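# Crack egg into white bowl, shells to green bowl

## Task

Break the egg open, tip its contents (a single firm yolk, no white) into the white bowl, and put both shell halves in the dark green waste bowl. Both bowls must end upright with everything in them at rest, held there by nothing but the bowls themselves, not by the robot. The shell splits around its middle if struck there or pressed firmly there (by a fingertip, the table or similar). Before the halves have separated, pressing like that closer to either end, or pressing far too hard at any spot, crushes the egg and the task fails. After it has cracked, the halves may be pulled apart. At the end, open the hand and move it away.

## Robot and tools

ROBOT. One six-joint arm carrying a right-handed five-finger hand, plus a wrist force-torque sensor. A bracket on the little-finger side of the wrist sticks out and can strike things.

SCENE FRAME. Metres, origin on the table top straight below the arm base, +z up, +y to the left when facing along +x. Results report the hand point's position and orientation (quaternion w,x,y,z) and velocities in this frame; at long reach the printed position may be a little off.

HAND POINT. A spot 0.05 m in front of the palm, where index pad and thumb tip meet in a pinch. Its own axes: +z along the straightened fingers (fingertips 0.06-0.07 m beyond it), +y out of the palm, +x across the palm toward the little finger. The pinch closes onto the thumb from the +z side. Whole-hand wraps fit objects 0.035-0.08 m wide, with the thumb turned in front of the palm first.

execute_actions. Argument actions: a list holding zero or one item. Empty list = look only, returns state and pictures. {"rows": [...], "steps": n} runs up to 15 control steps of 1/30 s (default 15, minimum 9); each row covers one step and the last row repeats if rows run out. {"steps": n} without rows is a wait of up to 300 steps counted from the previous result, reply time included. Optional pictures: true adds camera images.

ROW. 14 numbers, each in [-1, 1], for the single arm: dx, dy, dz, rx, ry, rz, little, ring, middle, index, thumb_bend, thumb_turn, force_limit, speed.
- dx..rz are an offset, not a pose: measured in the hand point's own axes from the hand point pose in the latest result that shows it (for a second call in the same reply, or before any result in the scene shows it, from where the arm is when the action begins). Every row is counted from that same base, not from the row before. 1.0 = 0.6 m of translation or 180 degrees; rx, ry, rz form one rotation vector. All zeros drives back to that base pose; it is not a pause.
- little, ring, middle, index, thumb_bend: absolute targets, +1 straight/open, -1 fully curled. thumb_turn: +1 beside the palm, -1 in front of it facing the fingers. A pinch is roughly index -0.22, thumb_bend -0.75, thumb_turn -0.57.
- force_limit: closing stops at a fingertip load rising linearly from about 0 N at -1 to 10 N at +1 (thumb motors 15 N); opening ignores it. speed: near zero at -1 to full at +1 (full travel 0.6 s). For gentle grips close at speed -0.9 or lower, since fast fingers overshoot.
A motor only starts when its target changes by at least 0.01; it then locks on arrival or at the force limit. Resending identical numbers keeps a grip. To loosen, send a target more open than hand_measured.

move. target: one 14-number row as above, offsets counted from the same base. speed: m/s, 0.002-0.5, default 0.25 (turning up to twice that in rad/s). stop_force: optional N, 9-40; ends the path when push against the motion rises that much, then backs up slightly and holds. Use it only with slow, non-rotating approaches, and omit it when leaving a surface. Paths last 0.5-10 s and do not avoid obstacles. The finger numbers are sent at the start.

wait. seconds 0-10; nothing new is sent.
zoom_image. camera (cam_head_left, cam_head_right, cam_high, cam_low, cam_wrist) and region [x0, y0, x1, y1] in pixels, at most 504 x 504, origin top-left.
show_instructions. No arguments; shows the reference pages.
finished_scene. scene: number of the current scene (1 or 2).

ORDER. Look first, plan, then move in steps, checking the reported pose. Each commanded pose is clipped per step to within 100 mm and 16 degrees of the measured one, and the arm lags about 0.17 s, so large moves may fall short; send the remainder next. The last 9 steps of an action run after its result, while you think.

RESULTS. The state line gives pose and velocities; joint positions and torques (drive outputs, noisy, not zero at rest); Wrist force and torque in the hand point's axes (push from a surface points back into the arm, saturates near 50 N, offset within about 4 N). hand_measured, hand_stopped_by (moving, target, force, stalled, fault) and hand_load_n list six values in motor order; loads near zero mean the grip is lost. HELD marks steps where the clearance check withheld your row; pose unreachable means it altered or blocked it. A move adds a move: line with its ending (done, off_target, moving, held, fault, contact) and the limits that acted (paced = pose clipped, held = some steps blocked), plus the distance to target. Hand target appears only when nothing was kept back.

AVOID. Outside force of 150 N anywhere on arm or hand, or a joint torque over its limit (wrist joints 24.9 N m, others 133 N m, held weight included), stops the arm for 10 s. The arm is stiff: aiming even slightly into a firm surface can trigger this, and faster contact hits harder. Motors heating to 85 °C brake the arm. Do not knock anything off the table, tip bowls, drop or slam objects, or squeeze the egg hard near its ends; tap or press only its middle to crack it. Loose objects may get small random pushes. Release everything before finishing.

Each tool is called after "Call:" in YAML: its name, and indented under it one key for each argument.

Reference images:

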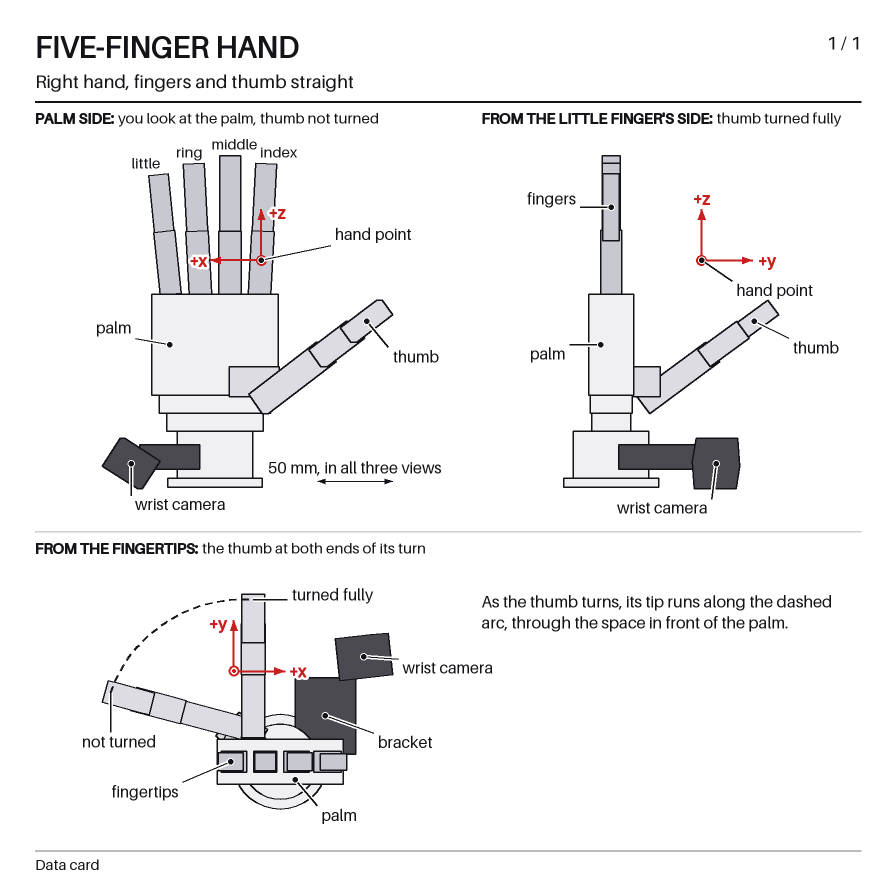

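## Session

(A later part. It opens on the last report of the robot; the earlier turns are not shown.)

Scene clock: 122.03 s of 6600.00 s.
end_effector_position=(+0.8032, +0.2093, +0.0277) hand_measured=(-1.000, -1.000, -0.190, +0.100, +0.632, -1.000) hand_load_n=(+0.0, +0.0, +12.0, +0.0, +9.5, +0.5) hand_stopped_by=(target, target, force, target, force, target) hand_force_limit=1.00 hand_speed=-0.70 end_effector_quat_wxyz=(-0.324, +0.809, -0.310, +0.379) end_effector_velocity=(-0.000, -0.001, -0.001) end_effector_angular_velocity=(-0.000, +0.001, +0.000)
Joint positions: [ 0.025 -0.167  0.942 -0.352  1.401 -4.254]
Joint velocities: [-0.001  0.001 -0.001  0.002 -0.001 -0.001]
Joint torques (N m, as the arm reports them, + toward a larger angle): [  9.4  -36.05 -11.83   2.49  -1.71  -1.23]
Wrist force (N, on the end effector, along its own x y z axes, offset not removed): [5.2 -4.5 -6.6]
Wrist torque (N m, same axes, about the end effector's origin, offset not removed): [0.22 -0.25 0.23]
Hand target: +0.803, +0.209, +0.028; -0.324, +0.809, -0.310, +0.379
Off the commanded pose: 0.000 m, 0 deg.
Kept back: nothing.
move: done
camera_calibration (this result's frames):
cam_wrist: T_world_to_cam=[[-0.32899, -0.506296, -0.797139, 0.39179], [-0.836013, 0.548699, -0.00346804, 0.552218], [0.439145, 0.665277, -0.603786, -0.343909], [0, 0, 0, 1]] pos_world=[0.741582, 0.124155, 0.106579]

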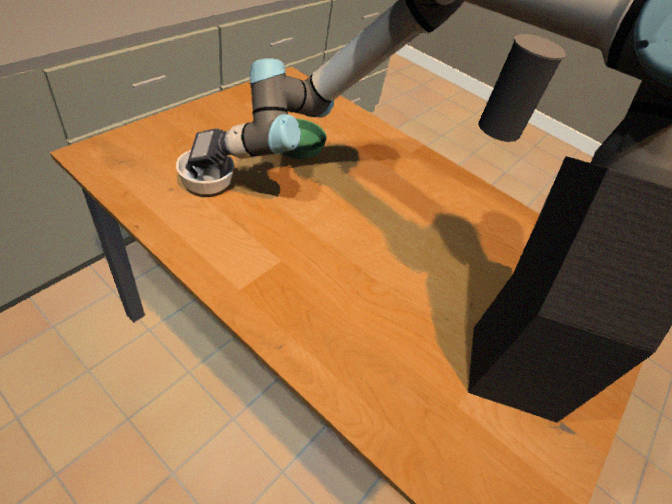

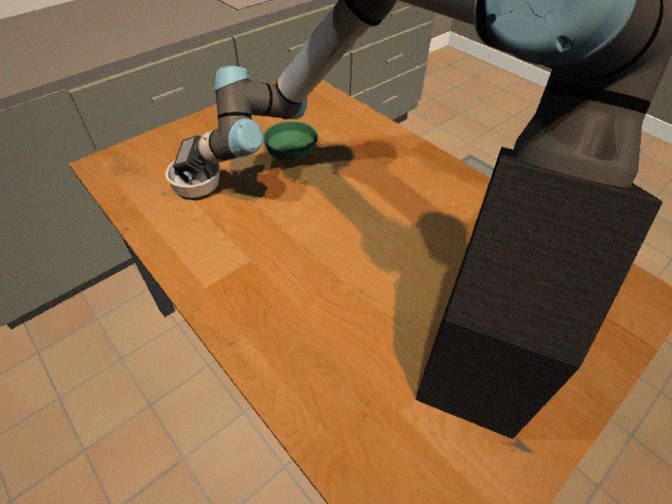

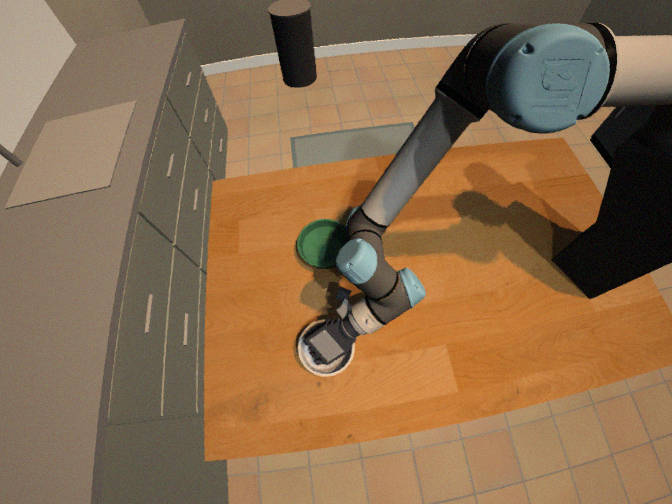

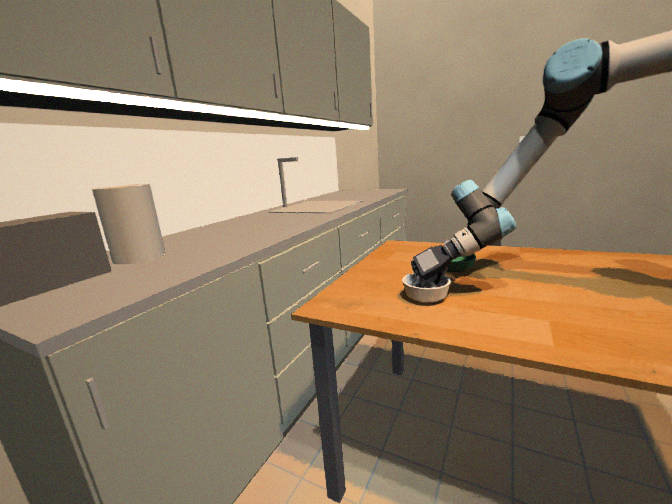

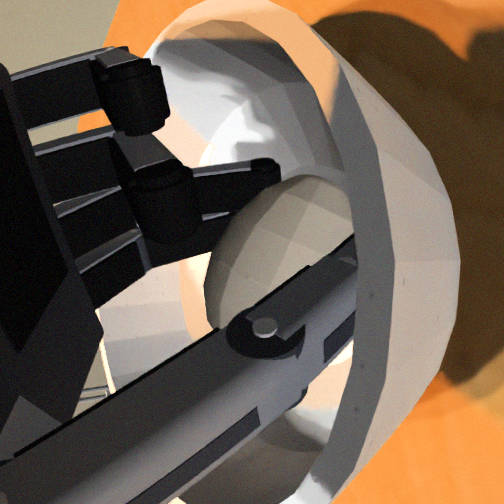

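Call:
move:
  target: [0.002,-0.004,-0.003,0,0,0,-1,-1,0.1,0.1,0.8,-1,0,-0.3]
  speed: 0.02

Call:
move:
  target: [0.062,-0.114,-0.075,0,-0.075,0.113,-1,-1,0.1,0.1,0.8,-1,0,-0.3]
  speed: 0.1

Call:
move:
  target: [0,0,0,0,0.4165,0.2765,-1,-1,-1,-0.18,-0.7,-0.57,0,0.5]
  speed: 0.3

Scene clock: 123.53 s of 6600.00 s.
end_effector_position=(+0.8030, +0.2093, +0.0307) hand_measured=(-1.000, -1.000, +0.100, +0.100, +0.800, -1.000) hand_load_n=(+0.0, +0.0, +0.0, +0.0, +0.0, +0.0) hand_stopped_by=(target, target, target, target, target, target) hand_force_limit=0.00 hand_speed=-0.30 end_effector_quat_wxyz=(-0.324, +0.809, -0.310, +0.379) end_effector_velocity=(-0.001, +0.001, +0.001) end_effector_angular_velocity=(+0.000, +0.001, +0.001)
Joint positions: [ 0.027 -0.174  0.95  -0.353  1.403 -4.253]
Joint velocities: [ 0.001 -0.002  0.004 -0.     0.001  0.   ]
Joint torques (N m, as the arm reports them, + toward a larger angle): [ 40.27 -56.07  -1.25  -0.71   1.87   1.59]
Wrist force (N, on the end effector, along its own x y z axes, offset not removed): [-1.5 0.2 -0.6]
Wrist torque (N m, same axes, about the end effector's origin, offset not removed): [-0.01 0.45 -0.01]
Hand target: +0.803, +0.209, +0.031; -0.324, +0.809, -0.310, +0.379
Off the commanded pose: 0.000 m, 0 deg.
Kept back: nothing.
move: done
camera_calibration (this result's frames):
cam_wrist: T_world_to_cam=[[-0.329011, -0.506295, -0.797131, 0.394177], [-0.836005, 0.548712, -0.0034561, 0.552052], [0.439145, 0.665268, -0.603797, -0.341959], [0, 0, 0, 1]] pos_world=[0.741376, 0.124147, 0.109645]

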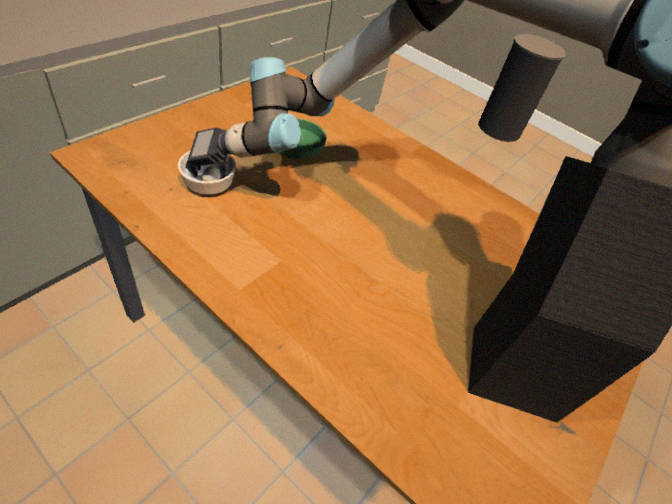

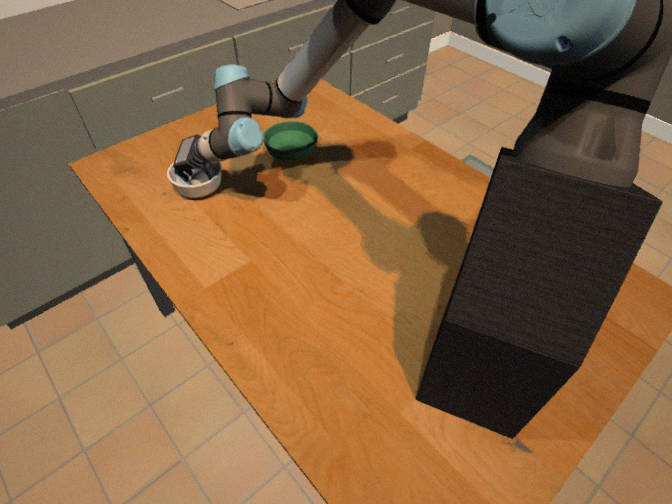

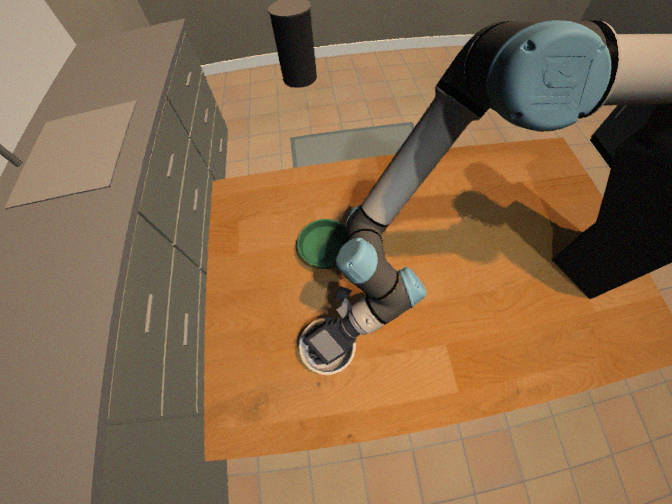

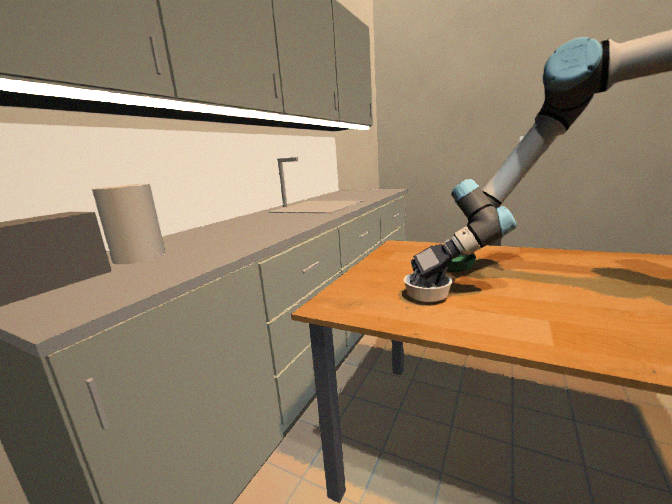

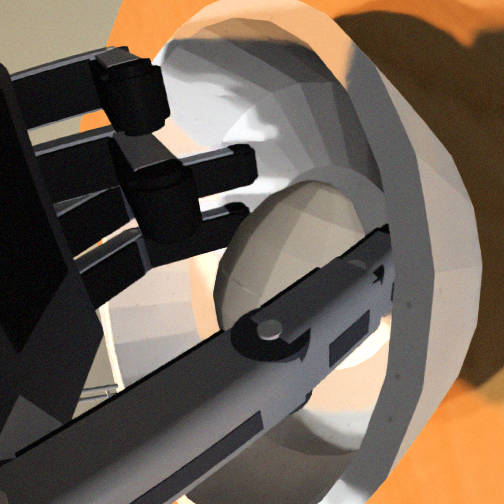

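Scene clock: 126.07 s of 6600.00 s.
end_effector_position=(+0.8034, +0.2093, +0.1203) hand_measured=(-1.000, -1.000, +0.100, +0.100, +0.800, -1.000) hand_load_n=(+0.0, +0.0, +0.0, +0.0, +0.0, +0.0) hand_stopped_by=(target, target, target, target, target, target) hand_force_limit=0.00 hand_speed=-0.30 end_effector_quat_wxyz=(-0.419, +0.781, -0.408, +0.219) end_effector_velocity=(-0.001, +0.000, +0.001) end_effector_angular_velocity=(+0.009, +0.009, +0.001)
Joint positions: [ 0.005 -0.286  0.854  0.055  1.25  -3.957]
Joint velocities: [-0.001  0.001 -0.006  0.014 -0.005  0.006]
Joint torques (N m, as the arm reports them, + toward a larger angle): [ 15.5  -58.52 -14.98   2.29  -3.18   1.93]
Wrist force (N, on the end effector, along its own x y z axes, offset not removed): [-1.2 0.7 5.0]
Wrist torque (N m, same axes, about the end effector's origin, offset not removed): [-0.31 -0.04 0.04]
Hand target: +0.803, +0.209, +0.121; -0.420, +0.781, -0.408, +0.219
Off the commanded pose: 0.000 m, 0 deg.
Kept back: nothing.
move: done
camera_calibration (this result's frames):
cam_wrist: T_world_to_cam=[[-0.527871, -0.220295, -0.820257, 0.56838], [-0.790065, 0.481788, 0.379048, 0.483797], [0.311688, 0.848145, -0.428369, -0.245073], [0, 0, 0, 1]] pos_world=[0.758649, 0.0999813, 0.177853]

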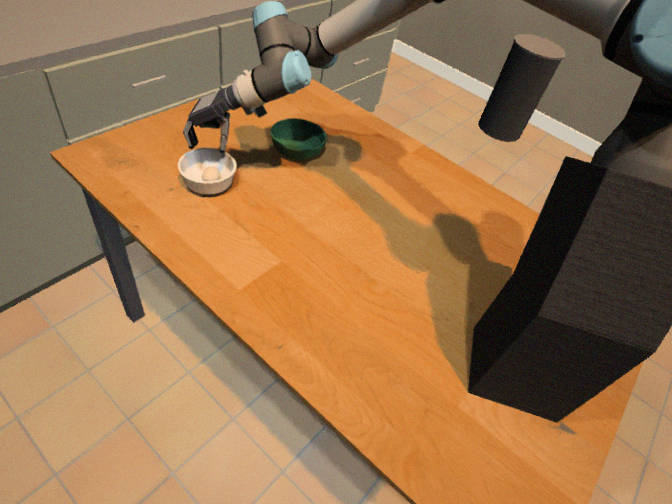

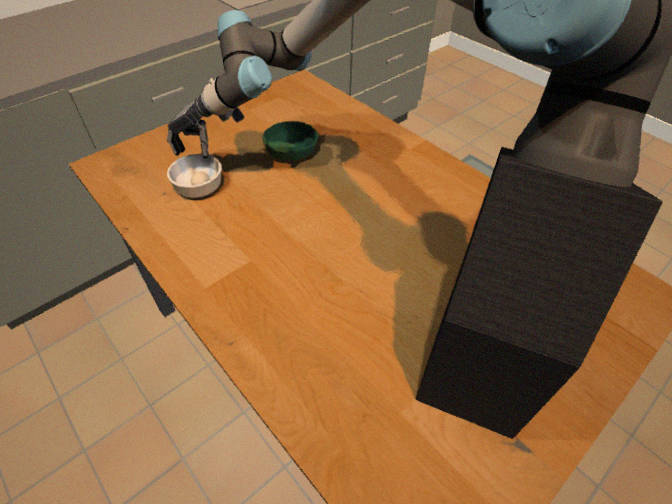

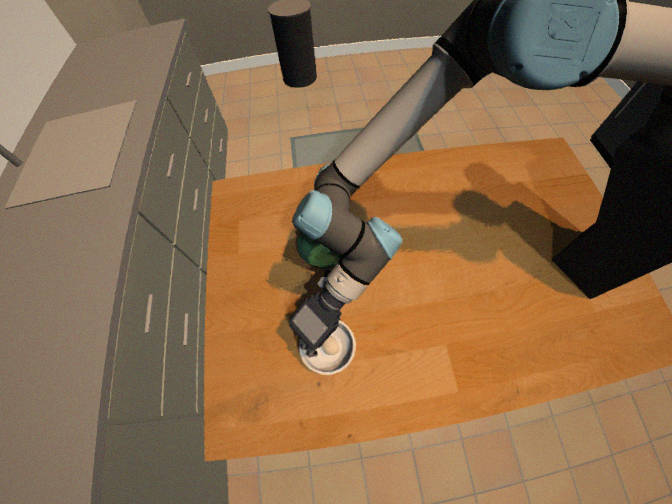

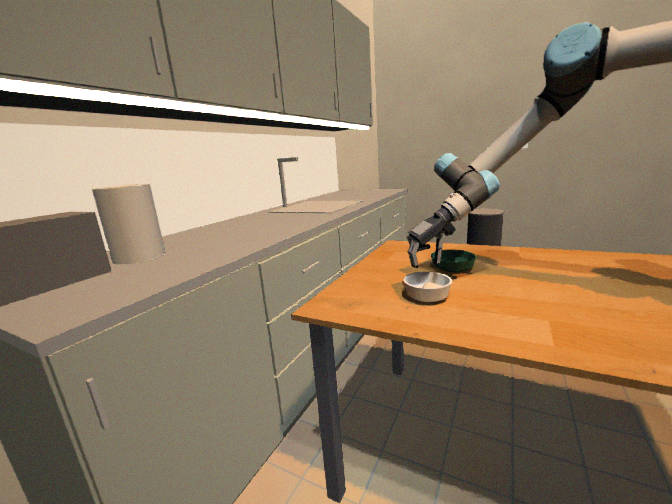

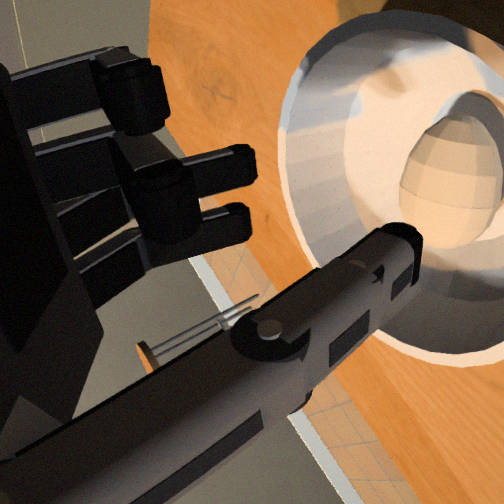

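Scene clock: 129.37 s of 6600.00 s.
end_effector_position=(+0.8028, +0.2093, +0.1205) hand_measured=(-1.000, -1.000, -1.000, -0.180, -0.700, -0.570) hand_load_n=(+0.0, +0.0, +0.0, +0.0, +0.0, +0.0) hand_stopped_by=(target, target, target, target, target, target) hand_force_limit=0.00 hand_speed=0.50 end_effector_quat_wxyz=(+0.143, -0.264, +0.840, -0.451) end_effector_velocity=(+0.002, +0.000, +0.000) end_effector_angular_velocity=(+0.008, +0.011, -0.011)
Joint positions: [ 0.324 -0.006  0.499 -0.229  2.751 -2.976]
Joint velocities: [ 0.001  0.032 -0.077  0.083  0.01   0.038]
Joint torques (N m, as the arm reports them, + toward a larger angle): [ 43.07 -46.53 -17.14   2.22   2.77   1.72]
Wrist force (N, on the end effector, along its own x y z axes, offset not removed): [3.1 2.6 -1.4]
Wrist torque (N m, same axes, about the end effector's origin, offset not removed): [0.70 -0.34 0.29]
Hand target: +0.803, +0.209, +0.121; +0.142, -0.263, +0.841, -0.451
Off the commanded pose: 0.001 m, 0 deg.
Kept back: nothing.
move: done
camera_calibration (this result's frames):
cam_wrist: T_world_to_cam=[[-0.21857, 0.528483, -0.820325, 0.163253], [0.479589, 0.790294, 0.381353, -0.600952], [0.849836, -0.310066, -0.426189, -0.434655], [0, 0, 0, 1]] pos_world=[0.693278, 0.253881, 0.177851]

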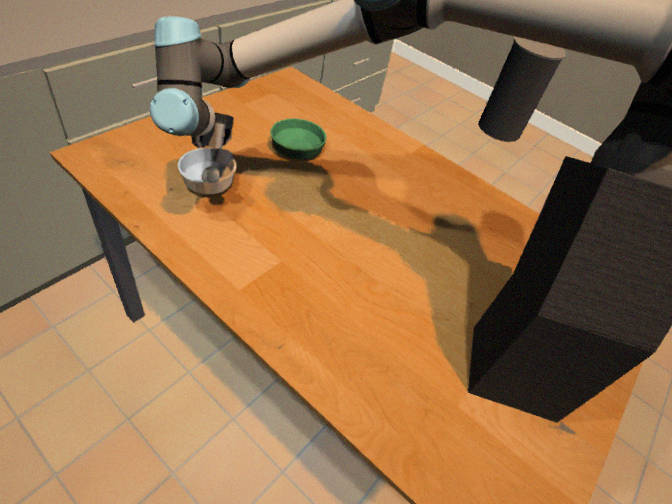

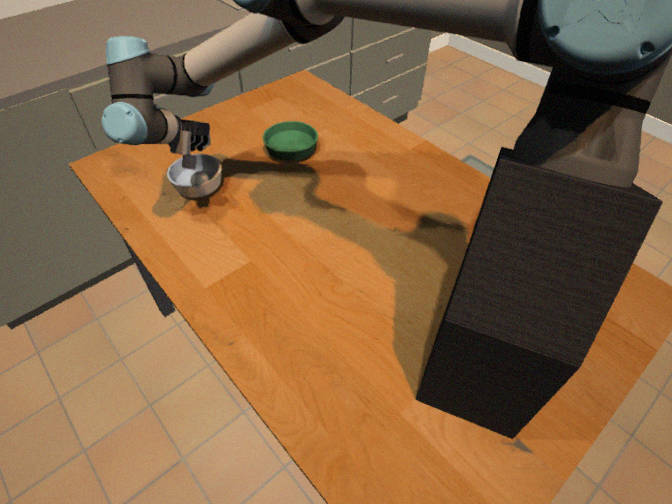

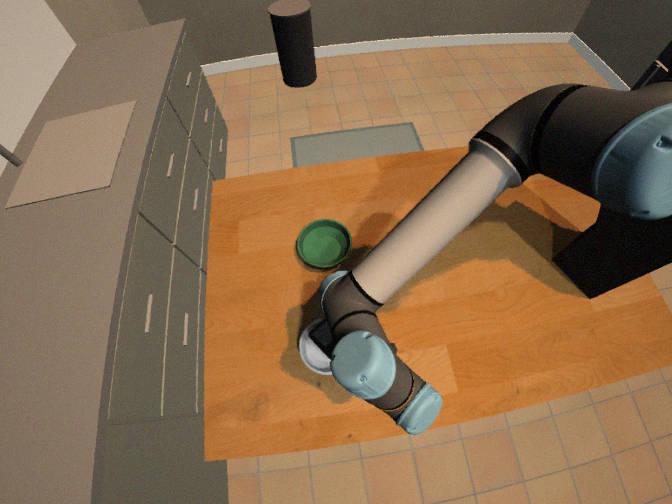

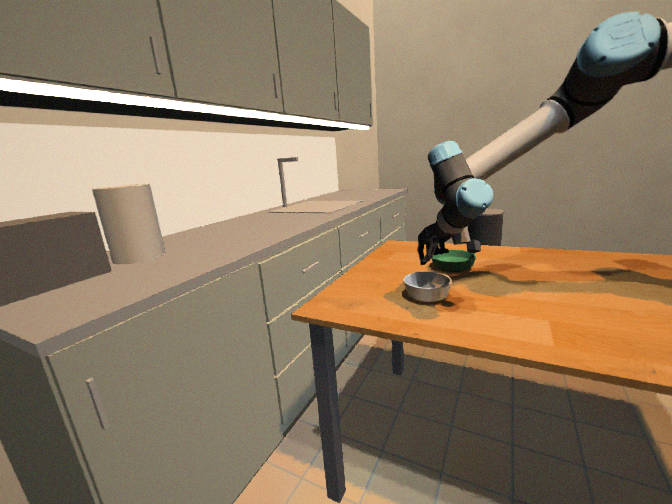

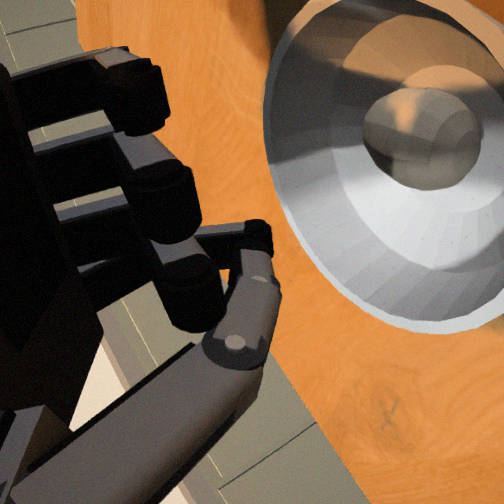

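Call:
move:
  target: [0.023,0.076,0.036,0,-0.037,-0.024,-1,-1,-1,-0.18,-0.7,-0.57,0,0.5]
  speed: 0.08

Call:
zoom_image:
  camera: "cam_low"
  region: [390,230,470,300]

Call:
zoom_image:
  camera: "cam_head_right"
  region: [140,110,250,210]

Scene clock: 131.37 s of 6600.00 s.
end_effector_position=(+0.7876, +0.2073, +0.0709) hand_measured=(-1.000, -1.000, -1.000, -0.180, -0.700, -0.570) hand_load_n=(+0.0, +0.0, +0.0, +0.0, +0.0, +0.0) hand_stopped_by=(target, target, target, target, target, target) hand_force_limit=0.00 hand_speed=0.50 end_effector_quat_wxyz=(+0.174, -0.321, +0.820, -0.440) end_effector_velocity=(-0.001, -0.000, -0.002) end_effector_angular_velocity=(-0.002, -0.002, +0.007)
Joint positions: [ 0.273 -0.052  0.729 -0.462  2.587 -3.101]
Joint velocities: [-0.003 -0.003  0.014 -0.018 -0.009 -0.009]
Joint torques (N m, as the arm reports them, + toward a larger angle): [ 15.62 -58.42  -5.15  -0.79  -2.1   -1.37]
Wrist force (N, on the end effector, along its own x y z axes, offset not removed): [3.0 1.8 1.1]
Wrist torque (N m, same axes, about the end effector's origin, offset not removed): [0.11 -0.54 0.26]
Hand target: +0.788, +0.207, +0.071; +0.174, -0.321, +0.820, -0.440
Off the commanded pose: 0.000 m, 0 deg.
Kept back: nothing.
move: done
camera_calibration (this result's frames):
cam_wrist: T_world_to_cam=[[-0.288378, 0.494008, -0.820241, 0.182364], [0.366336, 0.848381, 0.382161, -0.496023], [0.884667, -0.190277, -0.425627, -0.495818], [0, 0, 0, 1]] pos_world=[0.672935, 0.236384, 0.128109]

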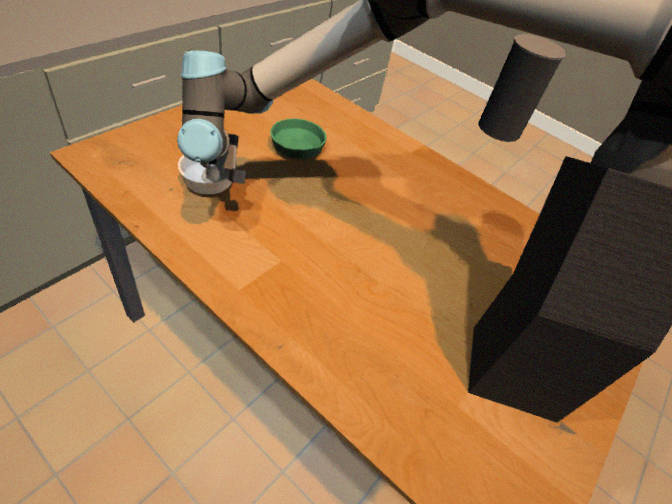

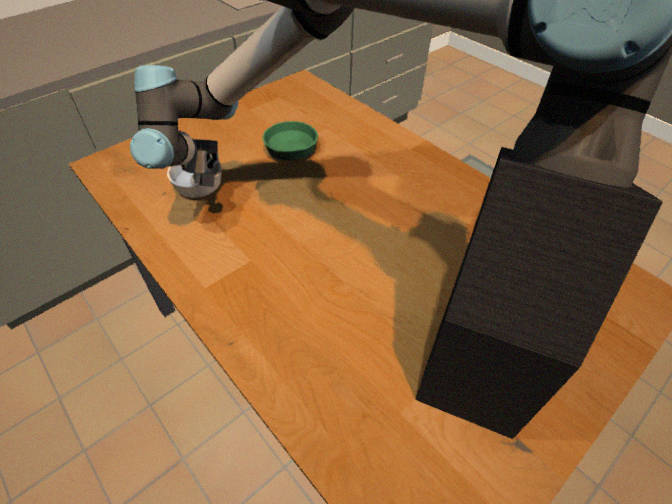

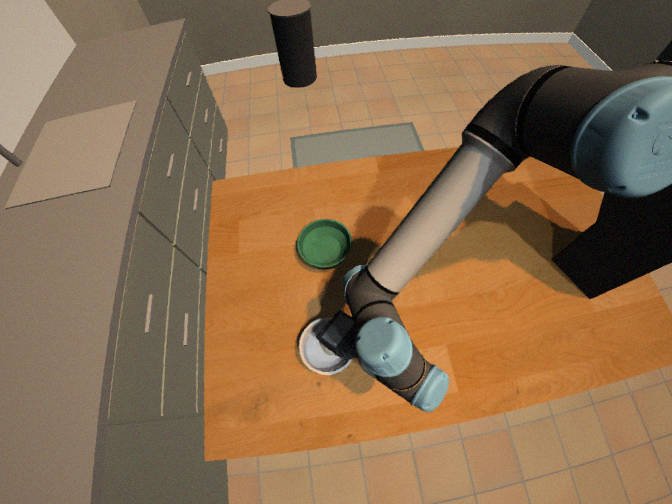

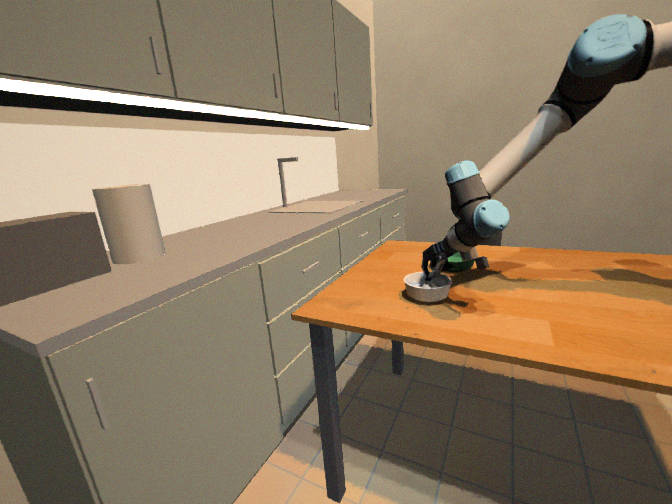

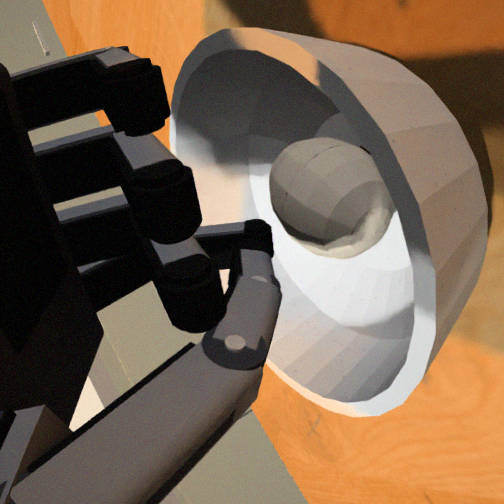

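Region (390, 230, 470, 300) of cam_low's 672x504 image, scaled by 6.300, with more detail than that image has; it fills the top 441 rows of this view, and the rest is white.

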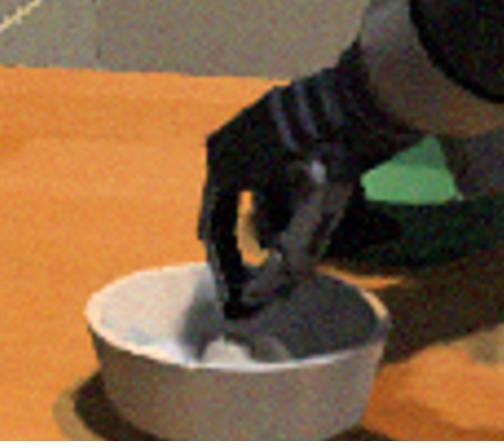

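Region (140, 110, 250, 210) of cam_head_right's 672x504 image, scaled by 4.582, with more detail than that image has; it fills the top 458 rows of this view, and the rest is white.

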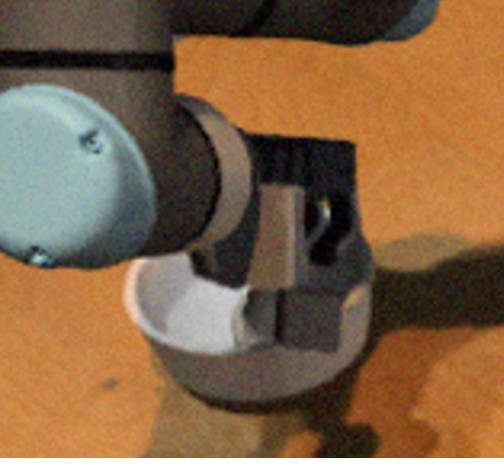

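Call:
move:
  target: [0,0.022,0.027,0,0,0,-1,-1,-1,-0.12,-0.4,-0.57,0,0]
  speed: 0.004
  stop_force: 12

Scene clock: 134.47 s of 6600.00 s.
end_effector_position=(+0.7896, +0.2052, +0.0619) hand_measured=(-1.000, -1.000, -1.000, -0.120, -0.400, -0.570) hand_load_n=(+0.0, +0.0, +0.0, -5.5, +0.0, +0.0) hand_stopped_by=(target, target, target, target, target, target) hand_force_limit=0.00 hand_speed=0.00 end_effector_quat_wxyz=(+0.174, -0.321, +0.820, -0.440) end_effector_velocity=(+0.000, -0.001, +0.001) end_effector_angular_velocity=(-0.001, +0.001, -0.001)
Joint positions: [ 0.265 -0.034  0.708 -0.462  2.578 -3.105]
Joint velocities: [-0.    -0.004  0.004  0.     0.001  0.   ]
Joint torques (N m, as the arm reports them, + toward a larger angle): [ 27.19 -46.74   2.46   3.09   2.67  -0.74]
Wrist force (N, on the end effector, along its own x y z axes, offset not removed): [-4.2 -14.4 -8.8]
Wrist torque (N m, same axes, about the end effector's origin, offset not removed): [0.33 0.64 -0.17]
Hand target: +0.790, +0.205, +0.062; +0.174, -0.321, +0.820, -0.441
Off the commanded pose: 0.011 m, 0 deg.
Kept back: nothing.
move: contact
camera_calibration (this result's frames):
cam_wrist: T_world_to_cam=[[-0.288275, 0.493865, -0.820363, 0.176563], [0.365804, 0.848552, 0.382291, -0.491148], [0.884921, -0.189887, -0.425274, -0.502127], [0, 0, 0, 1]] pos_world=[0.674905, 0.234218, 0.119065]

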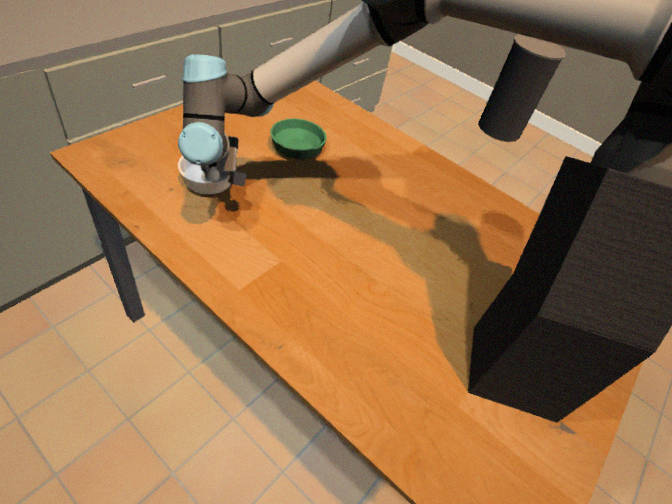

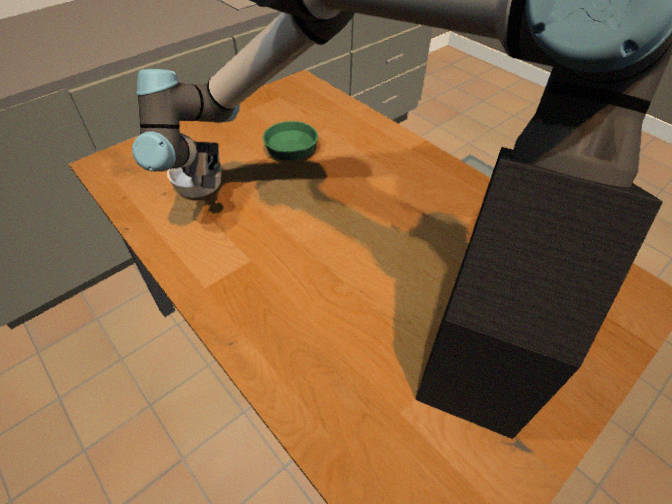

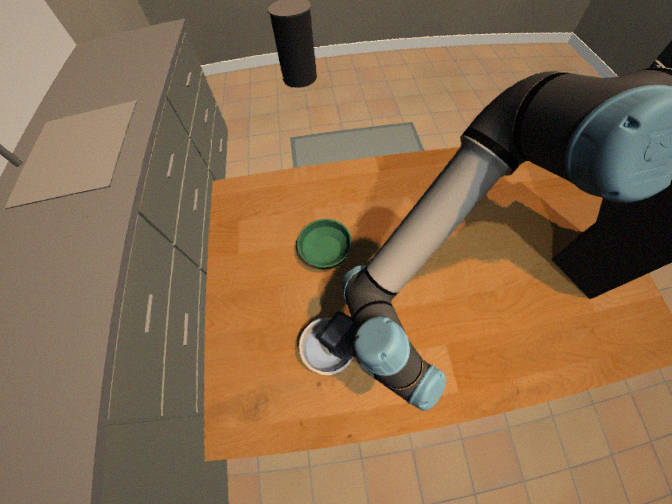

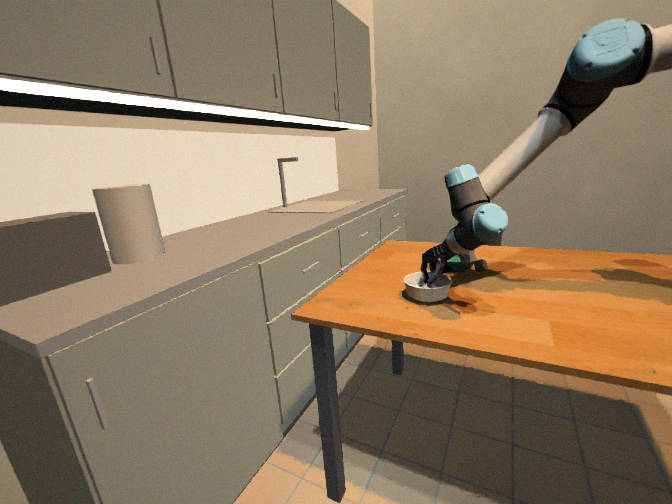

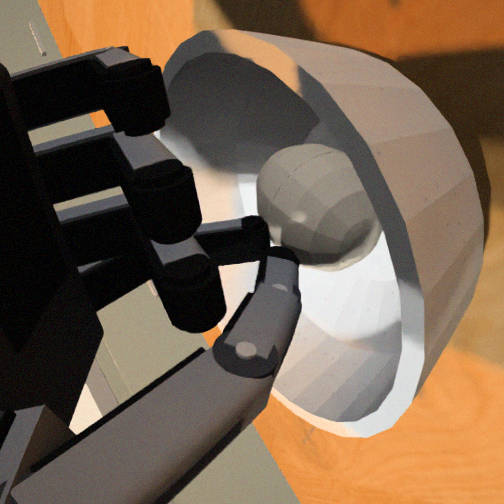

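Call:
move:
  target: [0.005,-0.012,0.006,0.083,0,0,-1,-1,-1,-0.12,-0.4,-0.68,0,0]
  speed: 0.06

Call:
move:
  target: [0,0.024,0.008,0,0,0,-1,-1,-1,-0.12,-0.4,-0.68,0,0]
  speed: 0.003
  stop_force: 14

Scene clock: 137.33 s of 6600.00 s.
end_effector_position=(+0.7920, +0.1980, +0.0659) hand_measured=(-1.000, -1.000, -1.000, -0.120, -0.400, -0.680) hand_load_n=(+0.0, +0.0, +0.0, +0.0, +0.0, +0.0) hand_stopped_by=(target, target, target, target, target, target) hand_force_limit=0.00 hand_speed=0.00 end_effector_quat_wxyz=(+0.214, -0.295, +0.757, -0.543) end_effector_velocity=(+0.000, +0.000, -0.000) end_effector_angular_velocity=(-0.009, -0.009, +0.002)
Joint positions: [ 0.268 -0.041  0.934 -1.148  2.539 -3.497]
Joint velocities: [-0.     0.004  0.005 -0.029 -0.007 -0.017]
Joint torques (N m, as the arm reports them, + toward a larger angle): [ 14.43 -41.16  -2.4   -1.89  -2.75  -1.32]
Wrist force (N, on the end effector, along its own x y z axes, offset not removed): [-3.5 2.0 -2.8]
Wrist torque (N m, same axes, about the end effector's origin, offset not removed): [0.40 0.77 -0.09]
Hand target: +0.792, +0.198, +0.066; +0.215, -0.295, +0.756, -0.543
Off the commanded pose: 0.000 m, 0 deg.
Kept back: nothing.
move: done
camera_calibration (this result's frames):
cam_wrist: T_world_to_cam=[[-0.132313, 0.326616, -0.93585, 0.101283], [0.30865, 0.910787, 0.274231, -0.447448], [0.941928, -0.252566, -0.221319, -0.550083], [0, 0, 0, 1]] pos_world=[0.669645, 0.235516, 0.0957457]

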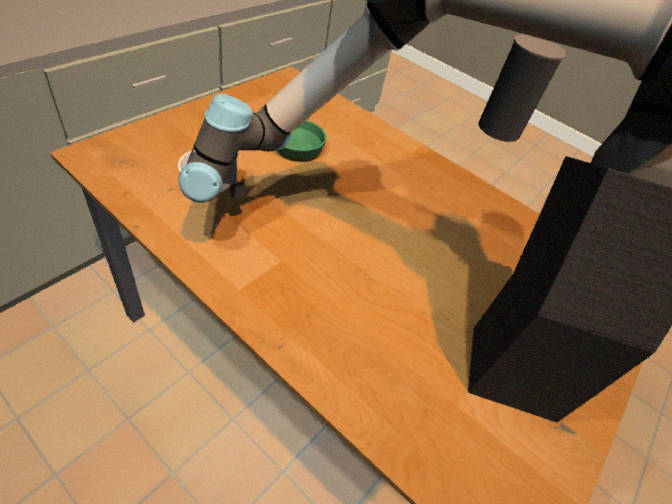

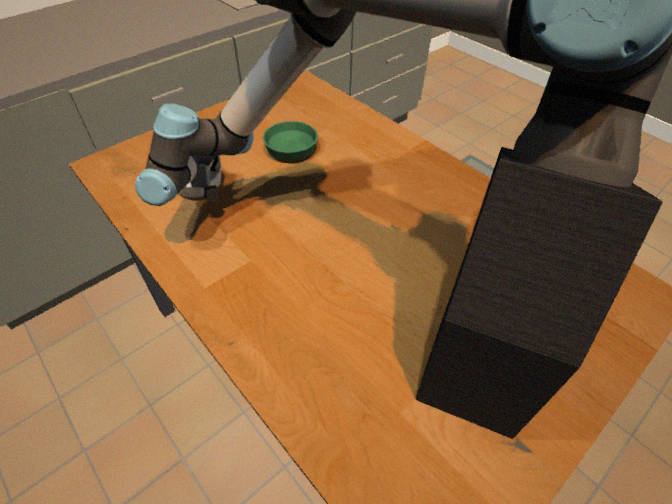

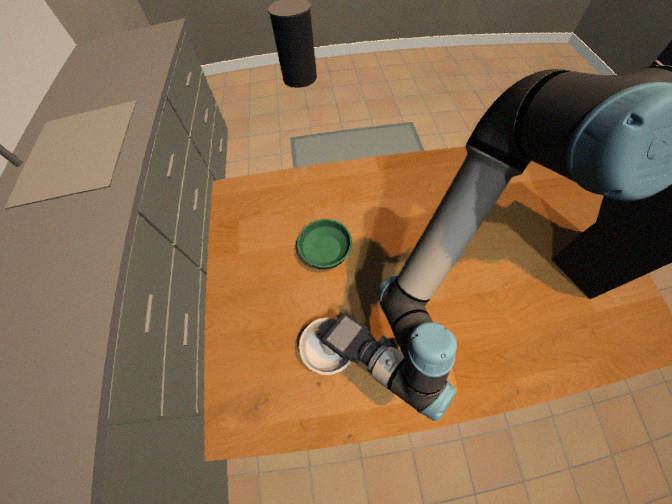

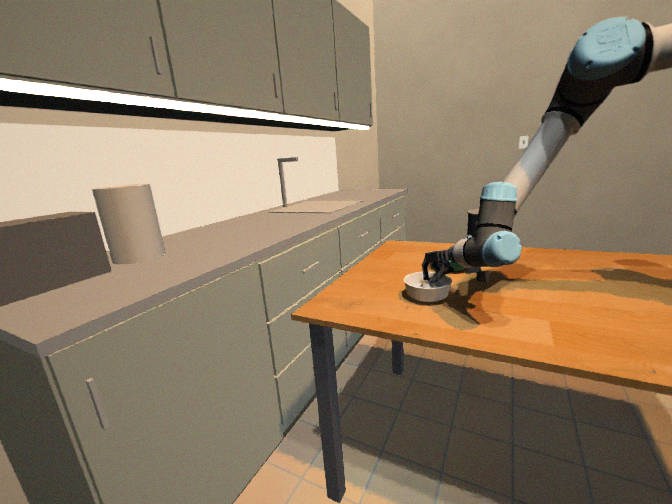

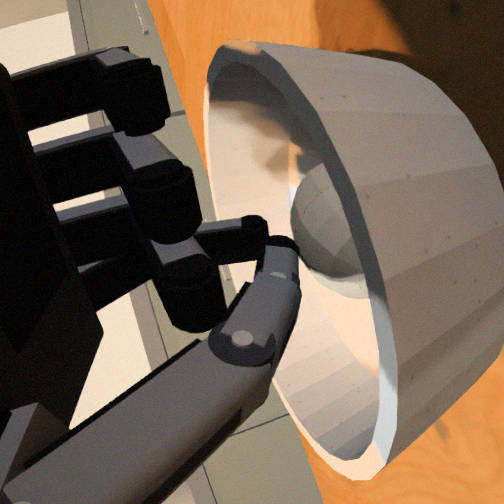

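Scene clock: 139.87 s of 6600.00 s.
end_effector_position=(+0.7921, +0.1980, +0.0594) hand_measured=(-1.000, -1.000, -1.000, -0.120, -0.406, -0.680) hand_load_n=(+0.0, +0.0, +0.0, +0.0, -11.0, -1.0) hand_stopped_by=(target, target, target, target, target, target) hand_force_limit=0.00 hand_speed=0.00 end_effector_quat_wxyz=(+0.214, -0.295, +0.757, -0.543) end_effector_velocity=(+0.000, -0.000, +0.001) end_effector_angular_velocity=(-0.000, -0.001, +0.000)
Joint positions: [ 0.264 -0.027  0.919 -1.146  2.535 -3.495]
Joint velocities: [-0.    -0.003  0.003 -0.001 -0.001 -0.   ]
Joint torques (N m, as the arm reports them, + toward a larger angle): [ 19.29 -47.58   2.78   1.56   0.74   0.91]
Wrist force (N, on the end effector, along its own x y z axes, offset not removed): [2.2 -14.5 -3.1]
Wrist torque (N m, same axes, about the end effector's origin, offset not removed): [-0.27 -0.10 -0.29]
Hand target: +0.792, +0.198, +0.060; +0.214, -0.295, +0.757, -0.543
Off the commanded pose: 0.009 m, 0 deg.
Kept back: nothing.
move: contact
camera_calibration (this result's frames):
cam_wrist: T_world_to_cam=[[-0.132159, 0.326636, -0.935865, 0.0951095], [0.308644, 0.91077, 0.274292, -0.445667], [0.941952, -0.252599, -0.221181, -0.551621], [0, 0, 0, 1]] pos_world=[0.669723, 0.235495, 0.0892443]

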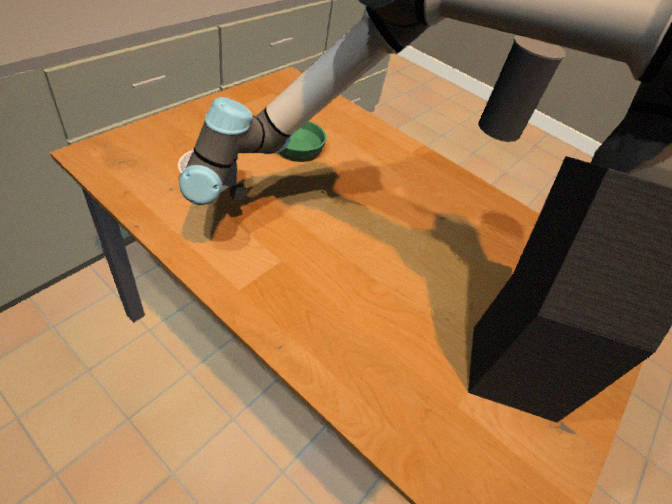

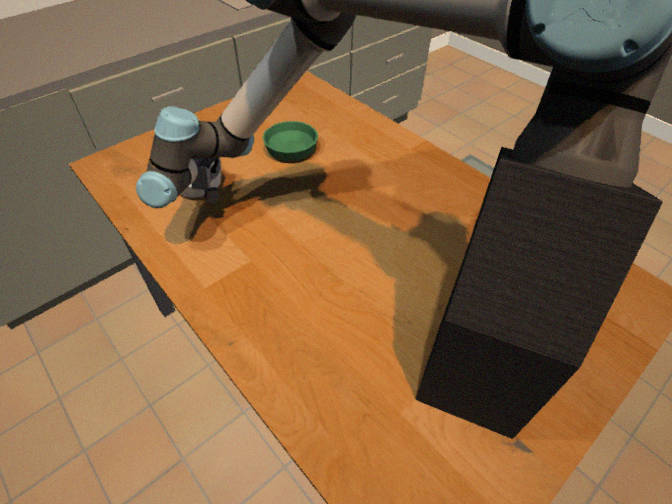

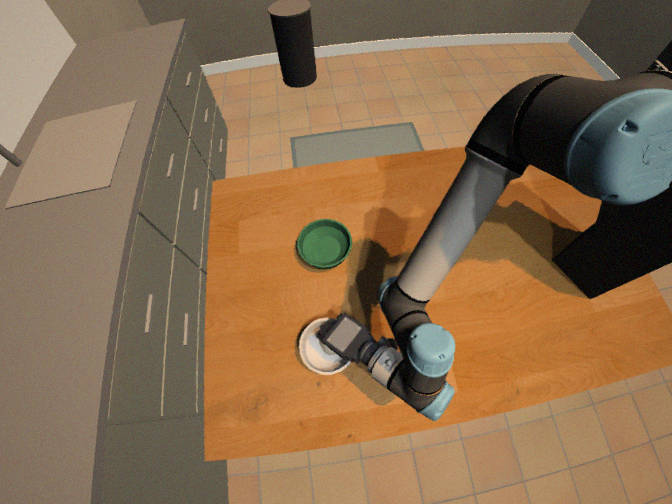

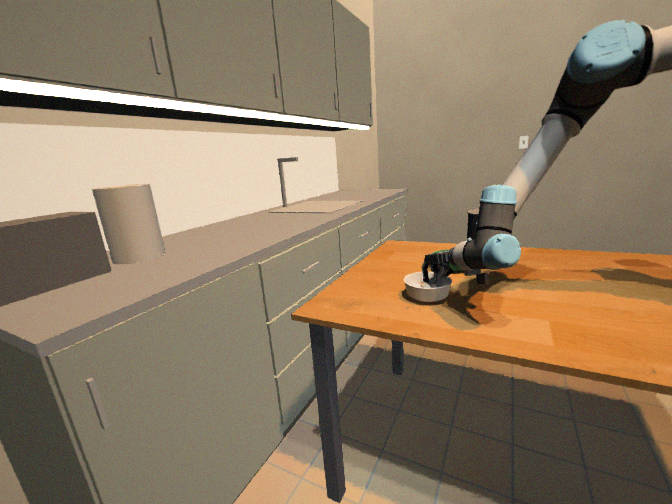

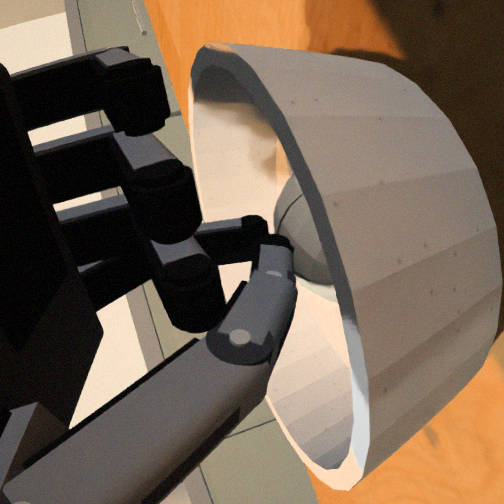

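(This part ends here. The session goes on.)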